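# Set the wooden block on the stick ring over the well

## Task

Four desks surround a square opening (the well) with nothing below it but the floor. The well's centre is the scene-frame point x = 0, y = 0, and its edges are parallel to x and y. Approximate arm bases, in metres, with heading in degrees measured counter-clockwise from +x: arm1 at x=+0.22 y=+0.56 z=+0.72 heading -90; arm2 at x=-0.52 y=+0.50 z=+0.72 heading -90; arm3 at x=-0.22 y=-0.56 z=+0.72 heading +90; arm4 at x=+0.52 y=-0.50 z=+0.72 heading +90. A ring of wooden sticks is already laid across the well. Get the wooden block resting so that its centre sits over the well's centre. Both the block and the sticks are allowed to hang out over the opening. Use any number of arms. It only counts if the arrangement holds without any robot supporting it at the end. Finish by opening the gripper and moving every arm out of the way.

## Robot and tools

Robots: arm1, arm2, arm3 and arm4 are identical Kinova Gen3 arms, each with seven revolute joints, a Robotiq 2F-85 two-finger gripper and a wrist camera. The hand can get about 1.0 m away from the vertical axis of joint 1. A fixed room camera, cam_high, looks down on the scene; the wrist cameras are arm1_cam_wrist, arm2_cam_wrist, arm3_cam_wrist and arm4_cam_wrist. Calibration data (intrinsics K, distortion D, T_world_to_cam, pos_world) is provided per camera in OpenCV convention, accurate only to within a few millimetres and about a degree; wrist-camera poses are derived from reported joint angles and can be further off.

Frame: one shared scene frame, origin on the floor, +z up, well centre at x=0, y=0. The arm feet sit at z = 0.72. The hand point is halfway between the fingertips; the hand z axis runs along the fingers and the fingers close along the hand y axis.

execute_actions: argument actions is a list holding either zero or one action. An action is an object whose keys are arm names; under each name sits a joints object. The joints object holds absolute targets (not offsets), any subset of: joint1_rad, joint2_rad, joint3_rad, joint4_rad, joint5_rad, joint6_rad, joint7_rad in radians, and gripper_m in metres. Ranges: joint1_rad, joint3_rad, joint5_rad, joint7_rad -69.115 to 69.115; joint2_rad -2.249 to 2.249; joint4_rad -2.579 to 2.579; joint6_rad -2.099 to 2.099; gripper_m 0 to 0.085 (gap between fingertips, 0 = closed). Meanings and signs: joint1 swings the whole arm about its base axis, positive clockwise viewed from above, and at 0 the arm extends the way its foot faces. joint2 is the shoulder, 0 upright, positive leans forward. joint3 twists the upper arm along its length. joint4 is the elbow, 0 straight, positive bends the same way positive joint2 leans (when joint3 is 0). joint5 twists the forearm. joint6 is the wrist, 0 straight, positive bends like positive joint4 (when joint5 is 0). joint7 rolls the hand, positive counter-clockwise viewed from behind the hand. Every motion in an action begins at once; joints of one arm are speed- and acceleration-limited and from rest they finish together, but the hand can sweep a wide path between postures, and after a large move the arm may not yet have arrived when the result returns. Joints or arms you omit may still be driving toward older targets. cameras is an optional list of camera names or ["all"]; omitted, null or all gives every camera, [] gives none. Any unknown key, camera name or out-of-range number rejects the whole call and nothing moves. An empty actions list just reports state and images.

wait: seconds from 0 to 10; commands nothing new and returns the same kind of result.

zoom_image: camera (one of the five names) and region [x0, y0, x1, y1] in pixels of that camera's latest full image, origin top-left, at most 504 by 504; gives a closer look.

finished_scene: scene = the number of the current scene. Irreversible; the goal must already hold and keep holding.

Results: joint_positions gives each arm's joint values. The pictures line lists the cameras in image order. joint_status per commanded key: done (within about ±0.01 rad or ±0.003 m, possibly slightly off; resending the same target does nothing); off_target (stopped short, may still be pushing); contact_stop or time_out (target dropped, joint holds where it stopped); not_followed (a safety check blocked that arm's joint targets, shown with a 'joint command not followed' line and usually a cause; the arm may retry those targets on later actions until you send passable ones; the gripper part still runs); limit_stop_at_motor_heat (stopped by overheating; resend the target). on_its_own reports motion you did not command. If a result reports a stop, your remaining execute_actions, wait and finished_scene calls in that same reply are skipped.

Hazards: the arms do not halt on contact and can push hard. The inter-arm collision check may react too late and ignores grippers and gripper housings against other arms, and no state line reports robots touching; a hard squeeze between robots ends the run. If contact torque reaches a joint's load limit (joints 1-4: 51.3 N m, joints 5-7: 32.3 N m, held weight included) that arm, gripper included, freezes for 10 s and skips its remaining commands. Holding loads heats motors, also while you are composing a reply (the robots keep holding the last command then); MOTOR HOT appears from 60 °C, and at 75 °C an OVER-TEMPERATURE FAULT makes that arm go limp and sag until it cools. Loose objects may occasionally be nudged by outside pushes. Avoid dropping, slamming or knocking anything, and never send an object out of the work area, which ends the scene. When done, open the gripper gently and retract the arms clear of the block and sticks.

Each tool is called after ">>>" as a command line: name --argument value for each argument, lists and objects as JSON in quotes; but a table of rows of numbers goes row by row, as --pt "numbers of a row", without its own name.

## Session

>>> execute_actions --actions '[]'

Scene clock: 0.00 s.
arm1.joint_positions: joint1_rad=-0.259 joint2_rad=-0.476 joint3_rad=-0.129 joint4_rad=+1.422 joint5_rad=-0.014 joint6_rad=+1.985 joint7_rad=+1.755 gripper_m=+0.085
arm1.joint_status: not commanded
arm1.hand: x=+0.2595 y=+0.4487 z=+1.3254 quat_wxyz=(-0.070, -0.463, -0.879, +0.088) (m; scene frame)
arm2.joint_positions: joint1_rad=+0.088 joint2_rad=-0.384 joint3_rad=-0.069 joint4_rad=+1.452 joint5_rad=+0.006 joint6_rad=+1.933 joint7_rad=+1.376 gripper_m=+0.085
arm2.joint_status: not commanded
arm2.hand: x=-0.5420 y=+0.3385 z=+1.3376 quat_wxyz=(-0.043, -0.774, -0.629, +0.056) (m; scene frame)
arm3.joint_positions: joint1_rad=-0.058 joint2_rad=-0.319 joint3_rad=-0.032 joint4_rad=+1.501 joint5_rad=-0.073 joint6_rad=+2.034 joint7_rad=+1.049 gripper_m=+0.085
arm3.joint_status: not commanded
arm3.hand: x=-0.2227 y=-0.4236 z=+1.2712 quat_wxyz=(+0.044, +0.542, -0.839, +0.020) (m; scene frame)
arm4.joint_positions: joint1_rad=+0.063 joint2_rad=-0.467 joint3_rad=-0.084 joint4_rad=+1.487 joint5_rad=-0.001 joint6_rad=+2.022 joint7_rad=+1.141 gripper_m=+0.085
arm4.joint_status: not commanded
arm4.hand: x=+0.5369 y=-0.3902 z=+1.3204 quat_wxyz=(-0.042, +0.533, -0.844, -0.029) (m; scene frame)
pictures: arm1_cam_wrist, arm2_cam_wrist, arm3_cam_wrist, arm4_cam_wrist, cam_high
camera_calibration (this result's frames):
arm1_cam_wrist: T_world_to_cam=[[0.824721, 0.562566, -0.0579142, -0.397696], [0.56444, -0.812409, 0.146285, 0.0877003], [0.0352449, -0.153333, -0.987546, 1.51268], [0, 0, 0, 1]] pos_world=[0.225173, 0.526923, 1.45798]
arm2_cam_wrist: T_world_to_cam=[[0.972099, -0.234134, 0.0143177, 0.584933], [-0.233755, -0.961826, 0.142299, 0.0623165], [-0.0195458, -0.141675, -0.98972, 1.50891], [0, 0, 0, 1]] pos_world=[-0.524553, 0.410666, 1.47616]
arm3_cam_wrist: T_world_to_cam=[[-0.929875, 0.366084, -0.0362569, -0.00233141], [0.367852, 0.926396, -0.0804644, 0.63004], [0.00413146, -0.088159, -0.996098, 1.37769], [0, 0, 0, 1]] pos_world=[-0.239622, -0.461357, 1.42293]
arm4_cam_wrist: T_world_to_cam=[[-0.902224, 0.431235, 0.00531853, 0.645617], [0.428125, 0.894097, 0.131529, -0.00505078], [0.0519647, 0.120946, -0.991298, 1.48217], [0, 0, 0, 1]] pos_world=[0.507633, -0.453159, 1.46651]
Images, in order (width x height): arm1_cam_wrist 504x504, arm2_cam_wrist 504x504, arm3_cam_wrist 504x504, arm4_cam_wrist 504x504, cam_high 504x504.

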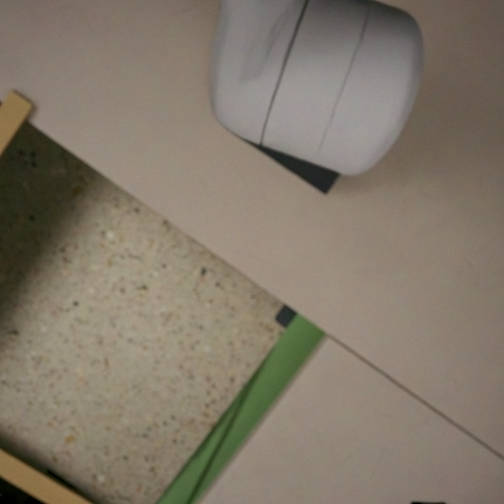

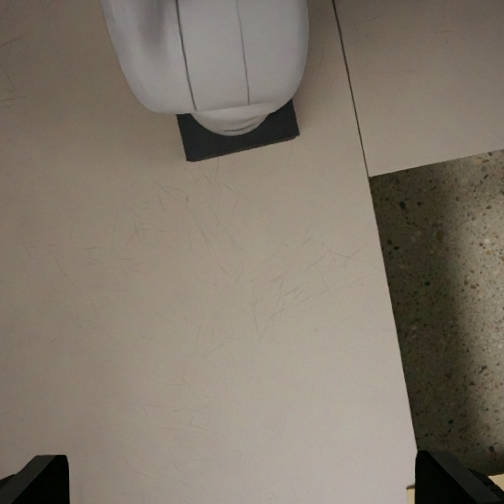

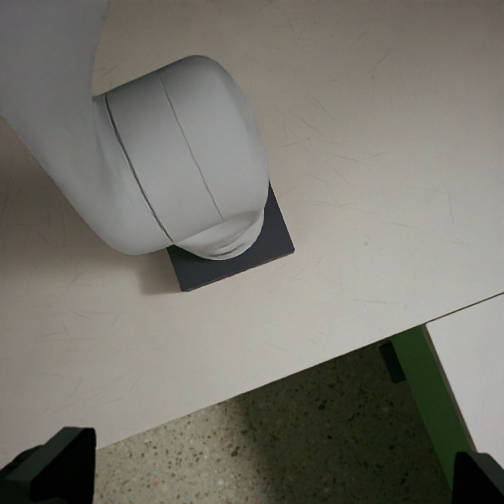

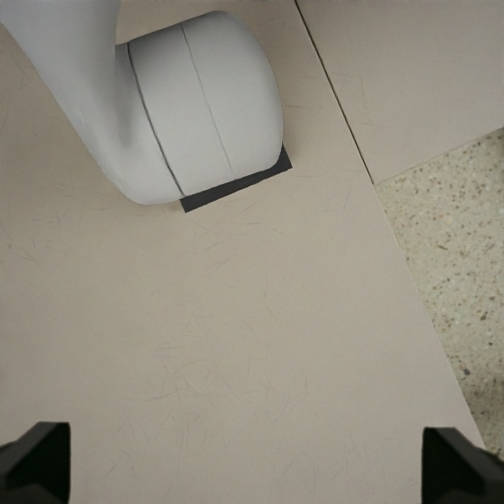

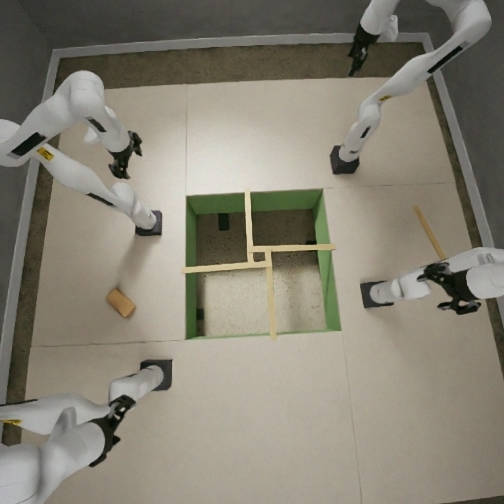

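>>> zoom_image --camera "cam_high" --region '[90, 170, 360, 360]'

Region (90, 170, 360, 360) of cam_high's 504x504 image, scaled by 1.867, with more detail than that image has; it fills the top 355 rows of this view, and the rest is white.

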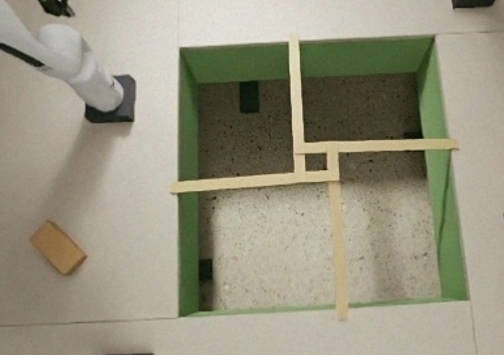

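>>> execute_actions --actions '[{"arm3":{"joints":{"joint1_rad":1.82,"joint2_rad":0.509,"joint3_rad":0,"joint4_rad":1.848,"joint5_rad":0,"joint6_rad":0.785,"joint7_rad":-0.40}}}]' --cameras '["arm3_cam_wrist","cam_high"]'

Scene clock: 3.37 s.
arm1.joint_positions: joint1_rad=-0.259 joint2_rad=-0.476 joint3_rad=-0.129 joint4_rad=+1.422 joint5_rad=-0.014 joint6_rad=+1.985 joint7_rad=+1.755 gripper_m=+0.085
arm1.joint_status: not commanded
arm1.hand: x=+0.2595 y=+0.4487 z=+1.3254 quat_wxyz=(-0.070, -0.463, -0.879, +0.088) (m; scene frame)
arm2.joint_positions: joint1_rad=+0.088 joint2_rad=-0.384 joint3_rad=-0.069 joint4_rad=+1.452 joint5_rad=+0.006 joint6_rad=+1.933 joint7_rad=+1.376 gripper_m=+0.085
arm2.joint_status: not commanded
arm2.hand: x=-0.5420 y=+0.3385 z=+1.3376 quat_wxyz=(-0.043, -0.774, -0.629, +0.056) (m; scene frame)
arm3.joint_positions: joint1_rad=+1.820 joint2_rad=+0.509 joint3_rad=+0.000 joint4_rad=+1.848 joint5_rad=+0.000 joint6_rad=+0.785 joint7_rad=-0.400 gripper_m=+0.085
arm3.joint_status: all done
arm3.hand: x=+0.1884 y=-0.6972 z=+0.8957 quat_wxyz=(+0.000, -0.900, -0.436, +0.002) (m; scene frame)
arm4.joint_positions: joint1_rad=+0.063 joint2_rad=-0.467 joint3_rad=-0.084 joint4_rad=+1.487 joint5_rad=-0.001 joint6_rad=+2.022 joint7_rad=+1.141 gripper_m=+0.085
arm4.joint_status: not commanded
arm4.hand: x=+0.5369 y=-0.3902 z=+1.3204 quat_wxyz=(-0.042, +0.533, -0.844, -0.029) (m; scene frame)
pictures: arm3_cam_wrist, cam_high
camera_calibration (this result's frames):
arm3_cam_wrist: T_world_to_cam=[[0.809771, -0.584035, -0.0563348, -0.505693], [-0.584068, -0.811514, 0.0175841, -0.418136], [-0.0559862, 0.0186643, -0.998257, 1.06558], [0, 0, 0, 1]] pos_world=[0.224933, -0.654553, 1.04259]
Images, in order (width x height): arm3_cam_wrist 504x504, cam_high 504x504.

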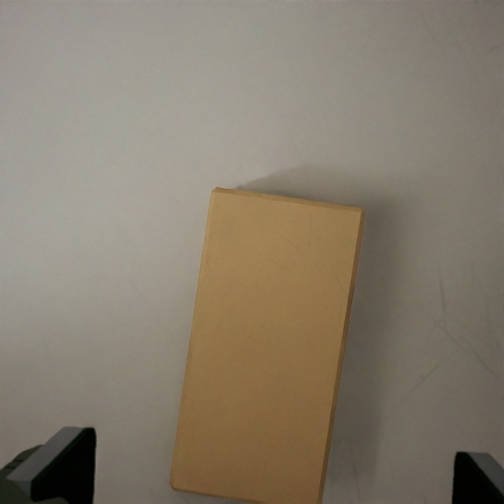

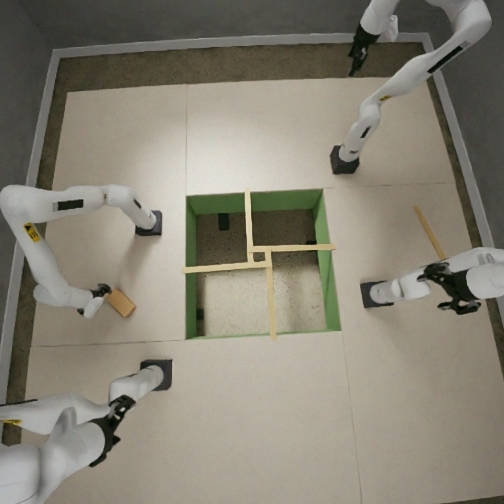

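>>> execute_actions --actions '[{"arm3":{"joints":{"joint1_rad":1.797,"joint7_rad":-0.555,"joint2_rad":0.70,"joint4_rad":1.93,"joint6_rad":0.511}}}]' --cameras '["arm3_cam_wrist"]'

Scene clock: 4.67 s.
arm1.joint_positions: joint1_rad=-0.259 joint2_rad=-0.476 joint3_rad=-0.129 joint4_rad=+1.422 joint5_rad=-0.014 joint6_rad=+1.985 joint7_rad=+1.755 gripper_m=+0.085
arm1.joint_status: not commanded
arm1.hand: x=+0.2595 y=+0.4487 z=+1.3254 quat_wxyz=(-0.070, -0.463, -0.879, +0.088) (m; scene frame)
arm2.joint_positions: joint1_rad=+0.088 joint2_rad=-0.384 joint3_rad=-0.069 joint4_rad=+1.452 joint5_rad=+0.006 joint6_rad=+1.933 joint7_rad=+1.376 gripper_m=+0.085
arm2.joint_status: not commanded
arm2.hand: x=-0.5420 y=+0.3385 z=+1.3376 quat_wxyz=(-0.043, -0.774, -0.629, +0.056) (m; scene frame)
arm3.joint_positions: joint1_rad=+1.797 joint2_rad=+0.700 joint3_rad=+0.000 joint4_rad=+1.930 joint5_rad=+0.000 joint6_rad=+0.511 joint7_rad=-0.555 gripper_m=+0.085
arm3.joint_status: all done
arm3.hand: x=+0.1894 y=-0.6877 z=+0.7984 quat_wxyz=(-0.001, -0.927, -0.375, +0.001) (m; scene frame)
arm4.joint_positions: joint1_rad=+0.063 joint2_rad=-0.467 joint3_rad=-0.084 joint4_rad=+1.487 joint5_rad=-0.001 joint6_rad=+2.022 joint7_rad=+1.141 gripper_m=+0.085
arm4.joint_status: not commanded
arm4.hand: x=+0.5369 y=-0.3902 z=+1.3204 quat_wxyz=(-0.042, +0.533, -0.844, -0.029) (m; scene frame)
pictures: arm3_cam_wrist
camera_calibration (this result's frames):
arm3_cam_wrist: T_world_to_cam=[[0.725758, -0.685754, -0.0549148, -0.561625], [-0.686005, -0.727395, 0.0171318, -0.330631], [-0.051693, 0.0252382, -0.998344, 0.972182], [0, 0, 0, 1]] pos_world=[0.231045, -0.650172, 0.945395]
Images, in order (width x height): arm3_cam_wrist 504x504.

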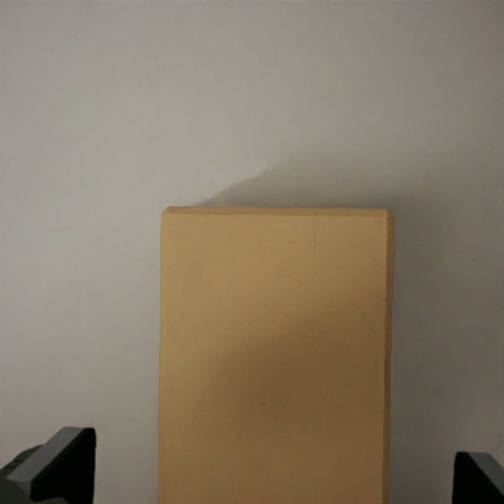

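>>> execute_actions --actions '[{"arm3":{"joints":{"joint2_rad":0.818,"joint4_rad":1.935,"joint6_rad":0.389}}}]' --cameras '[]'

>>> execute_actions --actions '[{"arm3":{"joints":{"gripper_m":0.05}}}]' --cameras '[]'

>>> execute_actions --actions '[{"arm3":{"joints":{"joint2_rad":0.509,"joint4_rad":1.848,"joint6_rad":0.785}}}]' --cameras '[]'

>>> execute_actions --actions '[{"arm3":{"joints":{"joint1_rad":0.315,"joint2_rad":0.90,"joint4_rad":1.214,"joint6_rad":1.028,"joint7_rad":-1.245}}}]' --cameras '["arm3_cam_wrist","cam_high"]'

>>> zoom_image --camera "cam_high" --region '[170, 170, 350, 350]'

Scene clock: 5.80 s.
arm1.joint_positions: joint1_rad=-0.259 joint2_rad=-0.476 joint3_rad=-0.129 joint4_rad=+1.422 joint5_rad=-0.014 joint6_rad=+1.985 joint7_rad=+1.755 gripper_m=+0.085
arm1.joint_status: not commanded
arm1.hand: x=+0.2595 y=+0.4487 z=+1.3254 quat_wxyz=(-0.070, -0.463, -0.879, +0.088) (m; scene frame)
arm2.joint_positions: joint1_rad=+0.088 joint2_rad=-0.384 joint3_rad=-0.069 joint4_rad=+1.452 joint5_rad=+0.006 joint6_rad=+1.933 joint7_rad=+1.376 gripper_m=+0.085
arm2.joint_status: not commanded
arm2.hand: x=-0.5420 y=+0.3385 z=+1.3376 quat_wxyz=(-0.043, -0.774, -0.629, +0.056) (m; scene frame)
arm3.joint_positions: joint1_rad=+1.797 joint2_rad=+0.818 joint3_rad=+0.000 joint4_rad=+1.935 joint5_rad=+0.000 joint6_rad=+0.389 joint7_rad=-0.555 gripper_m=+0.085
arm3.joint_status: all done
arm3.hand: x=+0.1901 y=-0.6880 z=+0.7475 quat_wxyz=(-0.001, -0.927, -0.375, +0.002) (m; scene frame)
arm4.joint_positions: joint1_rad=+0.063 joint2_rad=-0.467 joint3_rad=-0.084 joint4_rad=+1.487 joint5_rad=-0.001 joint6_rad=+2.022 joint7_rad=+1.141 gripper_m=+0.085
arm4.joint_status: not commanded
arm4.hand: x=+0.5369 y=-0.3902 z=+1.3204 quat_wxyz=(-0.042, +0.533, -0.844, -0.029) (m; scene frame)
pictures: none
No camera images: the call's "cameras" was empty. Leave "cameras" out to get every camera's image.

Scene clock: 6.57 s.
arm1.joint_positions: joint1_rad=-0.259 joint2_rad=-0.476 joint3_rad=-0.129 joint4_rad=+1.422 joint5_rad=-0.014 joint6_rad=+1.985 joint7_rad=+1.755 gripper_m=+0.085
arm1.joint_status: not commanded
arm1.hand: x=+0.2595 y=+0.4487 z=+1.3254 quat_wxyz=(-0.070, -0.463, -0.879, +0.088) (m; scene frame)
arm2.joint_positions: joint1_rad=+0.088 joint2_rad=-0.384 joint3_rad=-0.069 joint4_rad=+1.452 joint5_rad=+0.006 joint6_rad=+1.933 joint7_rad=+1.376 gripper_m=+0.085
arm2.joint_status: not commanded
arm2.hand: x=-0.5420 y=+0.3385 z=+1.3376 quat_wxyz=(-0.043, -0.774, -0.629, +0.056) (m; scene frame)
arm3.joint_positions: joint1_rad=+1.797 joint2_rad=+0.815 joint3_rad=+0.000 joint4_rad=+1.935 joint5_rad=+0.000 joint6_rad=+0.391 joint7_rad=-0.555 gripper_m=+0.067
arm3.joint_status: gripper_m off_target (ended at +0.067, target +0.050)
arm3.hand: x=+0.1902 y=-0.6880 z=+0.7485 quat_wxyz=(-0.001, -0.927, -0.375, +0.001) (m; scene frame)
arm4.joint_positions: joint1_rad=+0.063 joint2_rad=-0.467 joint3_rad=-0.084 joint4_rad=+1.487 joint5_rad=-0.001 joint6_rad=+2.022 joint7_rad=+1.141 gripper_m=+0.085
arm4.joint_status: not commanded
arm4.hand: x=+0.5369 y=-0.3902 z=+1.3204 quat_wxyz=(-0.042, +0.533, -0.844, -0.029) (m; scene frame)
pictures: none
No camera images: the call's "cameras" was empty. Leave "cameras" out to get every camera's image.

Scene clock: 7.97 s.
arm1.joint_positions: joint1_rad=-0.259 joint2_rad=-0.476 joint3_rad=-0.129 joint4_rad=+1.422 joint5_rad=-0.014 joint6_rad=+1.985 joint7_rad=+1.755 gripper_m=+0.085
arm1.joint_status: not commanded
arm1.hand: x=+0.2595 y=+0.4487 z=+1.3254 quat_wxyz=(-0.070, -0.463, -0.879, +0.088) (m; scene frame)
arm2.joint_positions: joint1_rad=+0.088 joint2_rad=-0.384 joint3_rad=-0.069 joint4_rad=+1.452 joint5_rad=+0.006 joint6_rad=+1.933 joint7_rad=+1.376 gripper_m=+0.085
arm2.joint_status: not commanded
arm2.hand: x=-0.5420 y=+0.3385 z=+1.3376 quat_wxyz=(-0.043, -0.774, -0.629, +0.056) (m; scene frame)
arm3.joint_positions: joint1_rad=+1.797 joint2_rad=+0.511 joint3_rad=+0.000 joint4_rad=+1.849 joint5_rad=+0.000 joint6_rad=+0.785 joint7_rad=-0.555 gripper_m=+0.067
arm3.joint_status: all done
arm3.hand: x=+0.1908 y=-0.6878 z=+0.8948 quat_wxyz=(+0.000, -0.927, -0.375, +0.003) (m; scene frame)
arm4.joint_positions: joint1_rad=+0.063 joint2_rad=-0.467 joint3_rad=-0.084 joint4_rad=+1.487 joint5_rad=-0.001 joint6_rad=+2.022 joint7_rad=+1.141 gripper_m=+0.085
arm4.joint_status: not commanded
arm4.hand: x=+0.5369 y=-0.3902 z=+1.3204 quat_wxyz=(-0.042, +0.533, -0.844, -0.029) (m; scene frame)
pictures: none
No camera images: the call's "cameras" was empty. Leave "cameras" out to get every camera's image.

Scene clock: 10.70 s.
arm1.joint_positions: joint1_rad=-0.259 joint2_rad=-0.476 joint3_rad=-0.129 joint4_rad=+1.422 joint5_rad=-0.014 joint6_rad=+1.985 joint7_rad=+1.755 gripper_m=+0.085
arm1.joint_status: not commanded
arm1.hand: x=+0.2595 y=+0.4487 z=+1.3254 quat_wxyz=(-0.070, -0.463, -0.879, +0.088) (m; scene frame)
arm2.joint_positions: joint1_rad=+0.088 joint2_rad=-0.384 joint3_rad=-0.069 joint4_rad=+1.452 joint5_rad=+0.006 joint6_rad=+1.933 joint7_rad=+1.376 gripper_m=+0.085
arm2.joint_status: not commanded
arm2.hand: x=-0.5420 y=+0.3385 z=+1.3376 quat_wxyz=(-0.043, -0.774, -0.629, +0.056) (m; scene frame)
arm3.joint_positions: joint1_rad=+0.315 joint2_rad=+0.902 joint3_rad=+0.000 joint4_rad=+1.215 joint5_rad=+0.000 joint6_rad=+1.028 joint7_rad=-1.245 gripper_m=+0.067
arm3.joint_status: all done
arm3.hand: x=+0.0033 y=-0.0035 z=+0.8472 quat_wxyz=(-0.001, -0.710, -0.704, +0.003) (m; scene frame)
arm4.joint_positions: joint1_rad=+0.063 joint2_rad=-0.467 joint3_rad=-0.084 joint4_rad=+1.487 joint5_rad=-0.001 joint6_rad=+2.022 joint7_rad=+1.141 gripper_m=+0.085
arm4.joint_status: not commanded
arm4.hand: x=+0.5369 y=-0.3902 z=+1.3204 quat_wxyz=(-0.042, +0.533, -0.844, -0.029) (m; scene frame)
pictures: arm3_cam_wrist, cam_high
camera_calibration (this result's frames):
arm3_cam_wrist: T_world_to_cam=[[0.997655, 0.0346055, -0.0590561, 0.0504608], [0.0358022, -0.999172, 0.0193282, 0.0333864], [-0.0583383, -0.0213972, -0.998068, 0.993624], [0, 0, 0, 1]] pos_world=[0.00642859, 0.0528733, 0.994039]
Images, in order (width x height): arm3_cam_wrist 504x504, cam_high 504x504.

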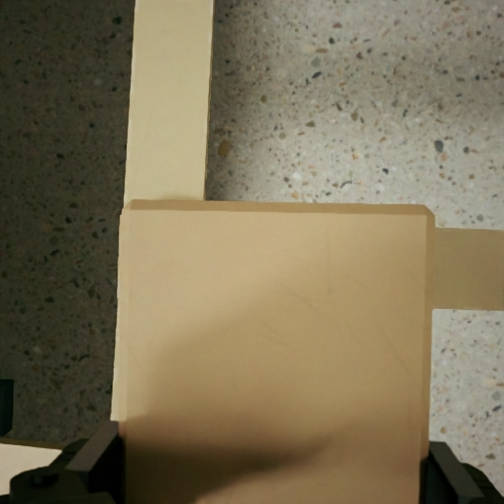

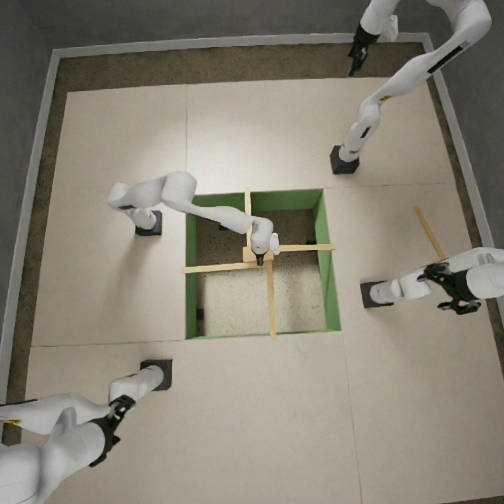

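Region (170, 170, 350, 350) of cam_high's 504x504 image, scaled by 2.800, with more detail than that image has.

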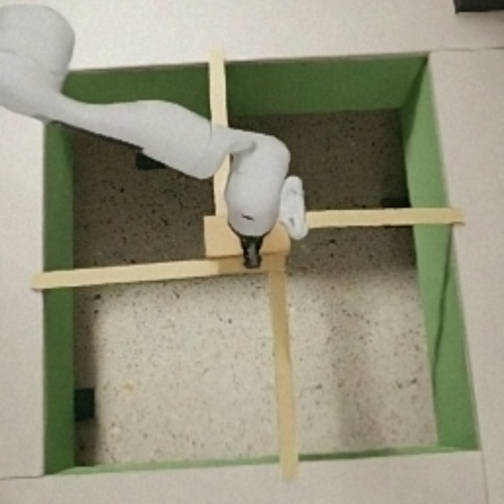

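>>> execute_actions --actions '[{"arm3":{"joints":{"joint2_rad":0.962,"joint6_rad":0.967}}}]' --cameras '[]'

>>> execute_actions --actions '[{"arm3":{"joints":{"joint2_rad":0.978,"joint6_rad":0.952}}}]' --cameras '["arm3_cam_wrist"]'

Scene clock: 11.57 s.
arm1.joint_positions: joint1_rad=-0.259 joint2_rad=-0.476 joint3_rad=-0.129 joint4_rad=+1.422 joint5_rad=-0.014 joint6_rad=+1.985 joint7_rad=+1.755 gripper_m=+0.085
arm1.joint_status: not commanded
arm1.hand: x=+0.2595 y=+0.4487 z=+1.3254 quat_wxyz=(-0.070, -0.463, -0.879, +0.088) (m; scene frame)
arm2.joint_positions: joint1_rad=+0.088 joint2_rad=-0.384 joint3_rad=-0.069 joint4_rad=+1.452 joint5_rad=+0.006 joint6_rad=+1.933 joint7_rad=+1.376 gripper_m=+0.085
arm2.joint_status: not commanded
arm2.hand: x=-0.5420 y=+0.3385 z=+1.3376 quat_wxyz=(-0.043, -0.774, -0.629, +0.056) (m; scene frame)
arm3.joint_positions: joint1_rad=+0.315 joint2_rad=+0.964 joint3_rad=+0.000 joint4_rad=+1.215 joint5_rad=+0.000 joint6_rad=+0.967 joint7_rad=-1.245 gripper_m=+0.067
arm3.joint_status: all done
arm3.hand: x=+0.0046 y=+0.0008 z=+0.8099 quat_wxyz=(-0.001, -0.710, -0.704, +0.004) (m; scene frame)
arm4.joint_positions: joint1_rad=+0.063 joint2_rad=-0.467 joint3_rad=-0.084 joint4_rad=+1.487 joint5_rad=-0.001 joint6_rad=+2.022 joint7_rad=+1.141 gripper_m=+0.085
arm4.joint_status: not commanded
arm4.hand: x=+0.5369 y=-0.3902 z=+1.3204 quat_wxyz=(-0.042, +0.533, -0.844, -0.029) (m; scene frame)
pictures: none
No camera images: the call's "cameras" was empty. Leave "cameras" out to get every camera's image.

Scene clock: 12.13 s.
arm1.joint_positions: joint1_rad=-0.259 joint2_rad=-0.476 joint3_rad=-0.129 joint4_rad=+1.422 joint5_rad=-0.014 joint6_rad=+1.985 joint7_rad=+1.755 gripper_m=+0.085
arm1.joint_status: not commanded
arm1.hand: x=+0.2595 y=+0.4487 z=+1.3254 quat_wxyz=(-0.070, -0.463, -0.879, +0.088) (m; scene frame)
arm2.joint_positions: joint1_rad=+0.088 joint2_rad=-0.384 joint3_rad=-0.069 joint4_rad=+1.452 joint5_rad=+0.006 joint6_rad=+1.933 joint7_rad=+1.376 gripper_m=+0.085
arm2.joint_status: not commanded
arm2.hand: x=-0.5420 y=+0.3385 z=+1.3376 quat_wxyz=(-0.043, -0.774, -0.629, +0.056) (m; scene frame)
arm3.joint_positions: joint1_rad=+0.315 joint2_rad=+0.975 joint3_rad=+0.000 joint4_rad=+1.213 joint5_rad=+0.000 joint6_rad=+0.953 joint7_rad=-1.245 gripper_m=+0.067
arm3.joint_status: all done
arm3.hand: x=+0.0051 y=+0.0030 z=+0.8035 quat_wxyz=(+0.000, -0.710, -0.704, +0.002) (m; scene frame)
arm4.joint_positions: joint1_rad=+0.063 joint2_rad=-0.467 joint3_rad=-0.084 joint4_rad=+1.487 joint5_rad=-0.001 joint6_rad=+2.022 joint7_rad=+1.141 gripper_m=+0.085
arm4.joint_status: not commanded
arm4.hand: x=+0.5369 y=-0.3902 z=+1.3204 quat_wxyz=(-0.042, +0.533, -0.844, -0.029) (m; scene frame)
pictures: arm3_cam_wrist
camera_calibration (this result's frames):
arm3_cam_wrist: T_world_to_cam=[[0.9977, 0.0350969, -0.0579961, 0.0449446], [0.0360811, -0.999221, 0.0160105, 0.0433223], [-0.057389, -0.0180662, -0.998188, 0.950349], [0, 0, 0, 1]] pos_world=[0.00813526, 0.0588803, 0.95054]
Images, in order (width x height): arm3_cam_wrist 504x504.

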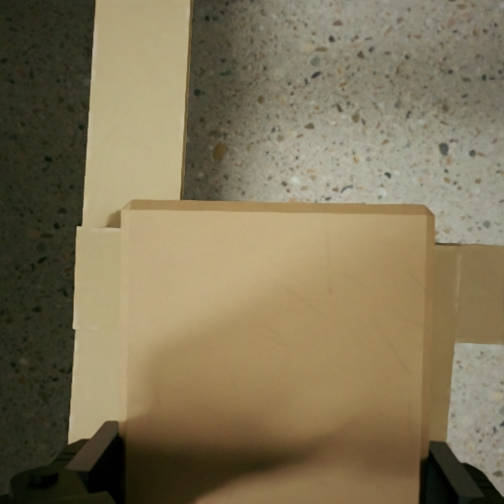

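In contact, same as before.

>>> execute_actions --actions '[{"arm3":{"joints":{"joint2_rad":0.973,"joint6_rad":0.956,"gripper_m":0.085}}}]' --cameras '[]'

>>> execute_actions --actions '[{"arm3":{"joints":{"joint2_rad":0.75,"joint6_rad":1.18}}}]' --cameras '[]'

>>> execute_actions --actions '[{"arm3":{"joints":{"joint2_rad":-0.2,"joint4_rad":1.5,"joint6_rad":1.8}}}]' --cameras '["cam_high"]'

>>> zoom_image --camera "cam_high" --region '[170, 170, 350, 350]'

Scene clock: 13.17 s.
arm1.joint_positions: joint1_rad=-0.259 joint2_rad=-0.476 joint3_rad=-0.129 joint4_rad=+1.422 joint5_rad=-0.014 joint6_rad=+1.985 joint7_rad=+1.755 gripper_m=+0.085
arm1.joint_status: not commanded
arm1.hand: x=+0.2595 y=+0.4487 z=+1.3254 quat_wxyz=(-0.070, -0.463, -0.879, +0.088) (m; scene frame)
arm2.joint_positions: joint1_rad=+0.088 joint2_rad=-0.384 joint3_rad=-0.069 joint4_rad=+1.452 joint5_rad=+0.006 joint6_rad=+1.933 joint7_rad=+1.376 gripper_m=+0.085
arm2.joint_status: not commanded
arm2.hand: x=-0.5420 y=+0.3385 z=+1.3376 quat_wxyz=(-0.043, -0.774, -0.629, +0.056) (m; scene frame)
arm3.joint_positions: joint1_rad=+0.315 joint2_rad=+0.973 joint3_rad=+0.000 joint4_rad=+1.214 joint5_rad=+0.000 joint6_rad=+0.956 joint7_rad=-1.245 gripper_m=+0.085
arm3.joint_status: all done
arm3.hand: x=+0.0051 y=+0.0022 z=+0.8047 quat_wxyz=(+0.000, -0.710, -0.704, +0.002) (m; scene frame)
arm4.joint_positions: joint1_rad=+0.063 joint2_rad=-0.467 joint3_rad=-0.084 joint4_rad=+1.487 joint5_rad=-0.001 joint6_rad=+2.022 joint7_rad=+1.141 gripper_m=+0.085
arm4.joint_status: not commanded
arm4.hand: x=+0.5369 y=-0.3902 z=+1.3204 quat_wxyz=(-0.042, +0.533, -0.844, -0.029) (m; scene frame)
pictures: none
No camera images: the call's "cameras" was empty. Leave "cameras" out to get every camera's image.

Scene clock: 14.40 s.
arm1.joint_positions: joint1_rad=-0.259 joint2_rad=-0.476 joint3_rad=-0.129 joint4_rad=+1.422 joint5_rad=-0.014 joint6_rad=+1.985 joint7_rad=+1.755 gripper_m=+0.085
arm1.joint_status: not commanded
arm1.hand: x=+0.2595 y=+0.4487 z=+1.3254 quat_wxyz=(-0.070, -0.463, -0.879, +0.088) (m; scene frame)
arm2.joint_positions: joint1_rad=+0.088 joint2_rad=-0.384 joint3_rad=-0.069 joint4_rad=+1.452 joint5_rad=+0.006 joint6_rad=+1.933 joint7_rad=+1.376 gripper_m=+0.085
arm2.joint_status: not commanded
arm2.hand: x=-0.5420 y=+0.3385 z=+1.3376 quat_wxyz=(-0.043, -0.774, -0.629, +0.056) (m; scene frame)
arm3.joint_positions: joint1_rad=+0.315 joint2_rad=+0.750 joint3_rad=+0.000 joint4_rad=+1.214 joint5_rad=+0.000 joint6_rad=+1.180 joint7_rad=-1.245 gripper_m=+0.085
arm3.joint_status: all done
arm3.hand: x=-0.0036 y=-0.0234 z=+0.9370 quat_wxyz=(+0.000, -0.710, -0.704, +0.003) (m; scene frame)
arm4.joint_positions: joint1_rad=+0.063 joint2_rad=-0.467 joint3_rad=-0.084 joint4_rad=+1.487 joint5_rad=-0.001 joint6_rad=+2.022 joint7_rad=+1.141 gripper_m=+0.085
arm4.joint_status: not commanded
arm4.hand: x=+0.5369 y=-0.3902 z=+1.3204 quat_wxyz=(-0.042, +0.533, -0.844, -0.029) (m; scene frame)
pictures: none
No camera images: the call's "cameras" was empty. Leave "cameras" out to get every camera's image.

Scene clock: 16.63 s.
arm1.joint_positions: joint1_rad=-0.259 joint2_rad=-0.476 joint3_rad=-0.129 joint4_rad=+1.422 joint5_rad=-0.014 joint6_rad=+1.985 joint7_rad=+1.755 gripper_m=+0.085
arm1.joint_status: not commanded
arm1.hand: x=+0.2595 y=+0.4487 z=+1.3254 quat_wxyz=(-0.070, -0.463, -0.879, +0.088) (m; scene frame)
arm2.joint_positions: joint1_rad=+0.088 joint2_rad=-0.384 joint3_rad=-0.069 joint4_rad=+1.452 joint5_rad=+0.006 joint6_rad=+1.933 joint7_rad=+1.376 gripper_m=+0.085
arm2.joint_status: not commanded
arm2.hand: x=-0.5420 y=+0.3385 z=+1.3376 quat_wxyz=(-0.043, -0.774, -0.629, +0.056) (m; scene frame)
arm3.joint_positions: joint1_rad=+0.315 joint2_rad=-0.200 joint3_rad=+0.000 joint4_rad=+1.500 joint5_rad=+0.000 joint6_rad=+1.800 joint7_rad=-1.245 gripper_m=+0.085
arm3.joint_status: all done
arm3.hand: x=-0.1160 y=-0.3477 z=+1.2473 quat_wxyz=(+0.009, -0.710, -0.704, -0.017) (m; scene frame)
arm4.joint_positions: joint1_rad=+0.063 joint2_rad=-0.467 joint3_rad=-0.084 joint4_rad=+1.487 joint5_rad=-0.001 joint6_rad=+2.022 joint7_rad=+1.141 gripper_m=+0.085
arm4.joint_status: not commanded
arm4.hand: x=+0.5369 y=-0.3902 z=+1.3204 quat_wxyz=(-0.042, +0.533, -0.844, -0.029) (m; scene frame)
pictures: cam_high
Images, in order (width x height): cam_high 504x504.

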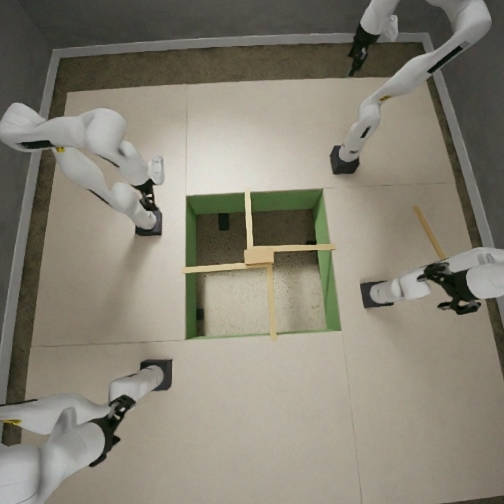

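Region (170, 170, 350, 350) of cam_high's 504x504 image, scaled by 2.800, with more detail than that image has.

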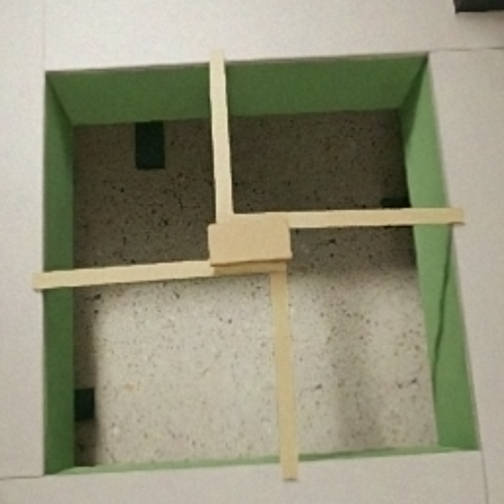

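>>> finished_scene --scene 2

The scene is finished: the task was done.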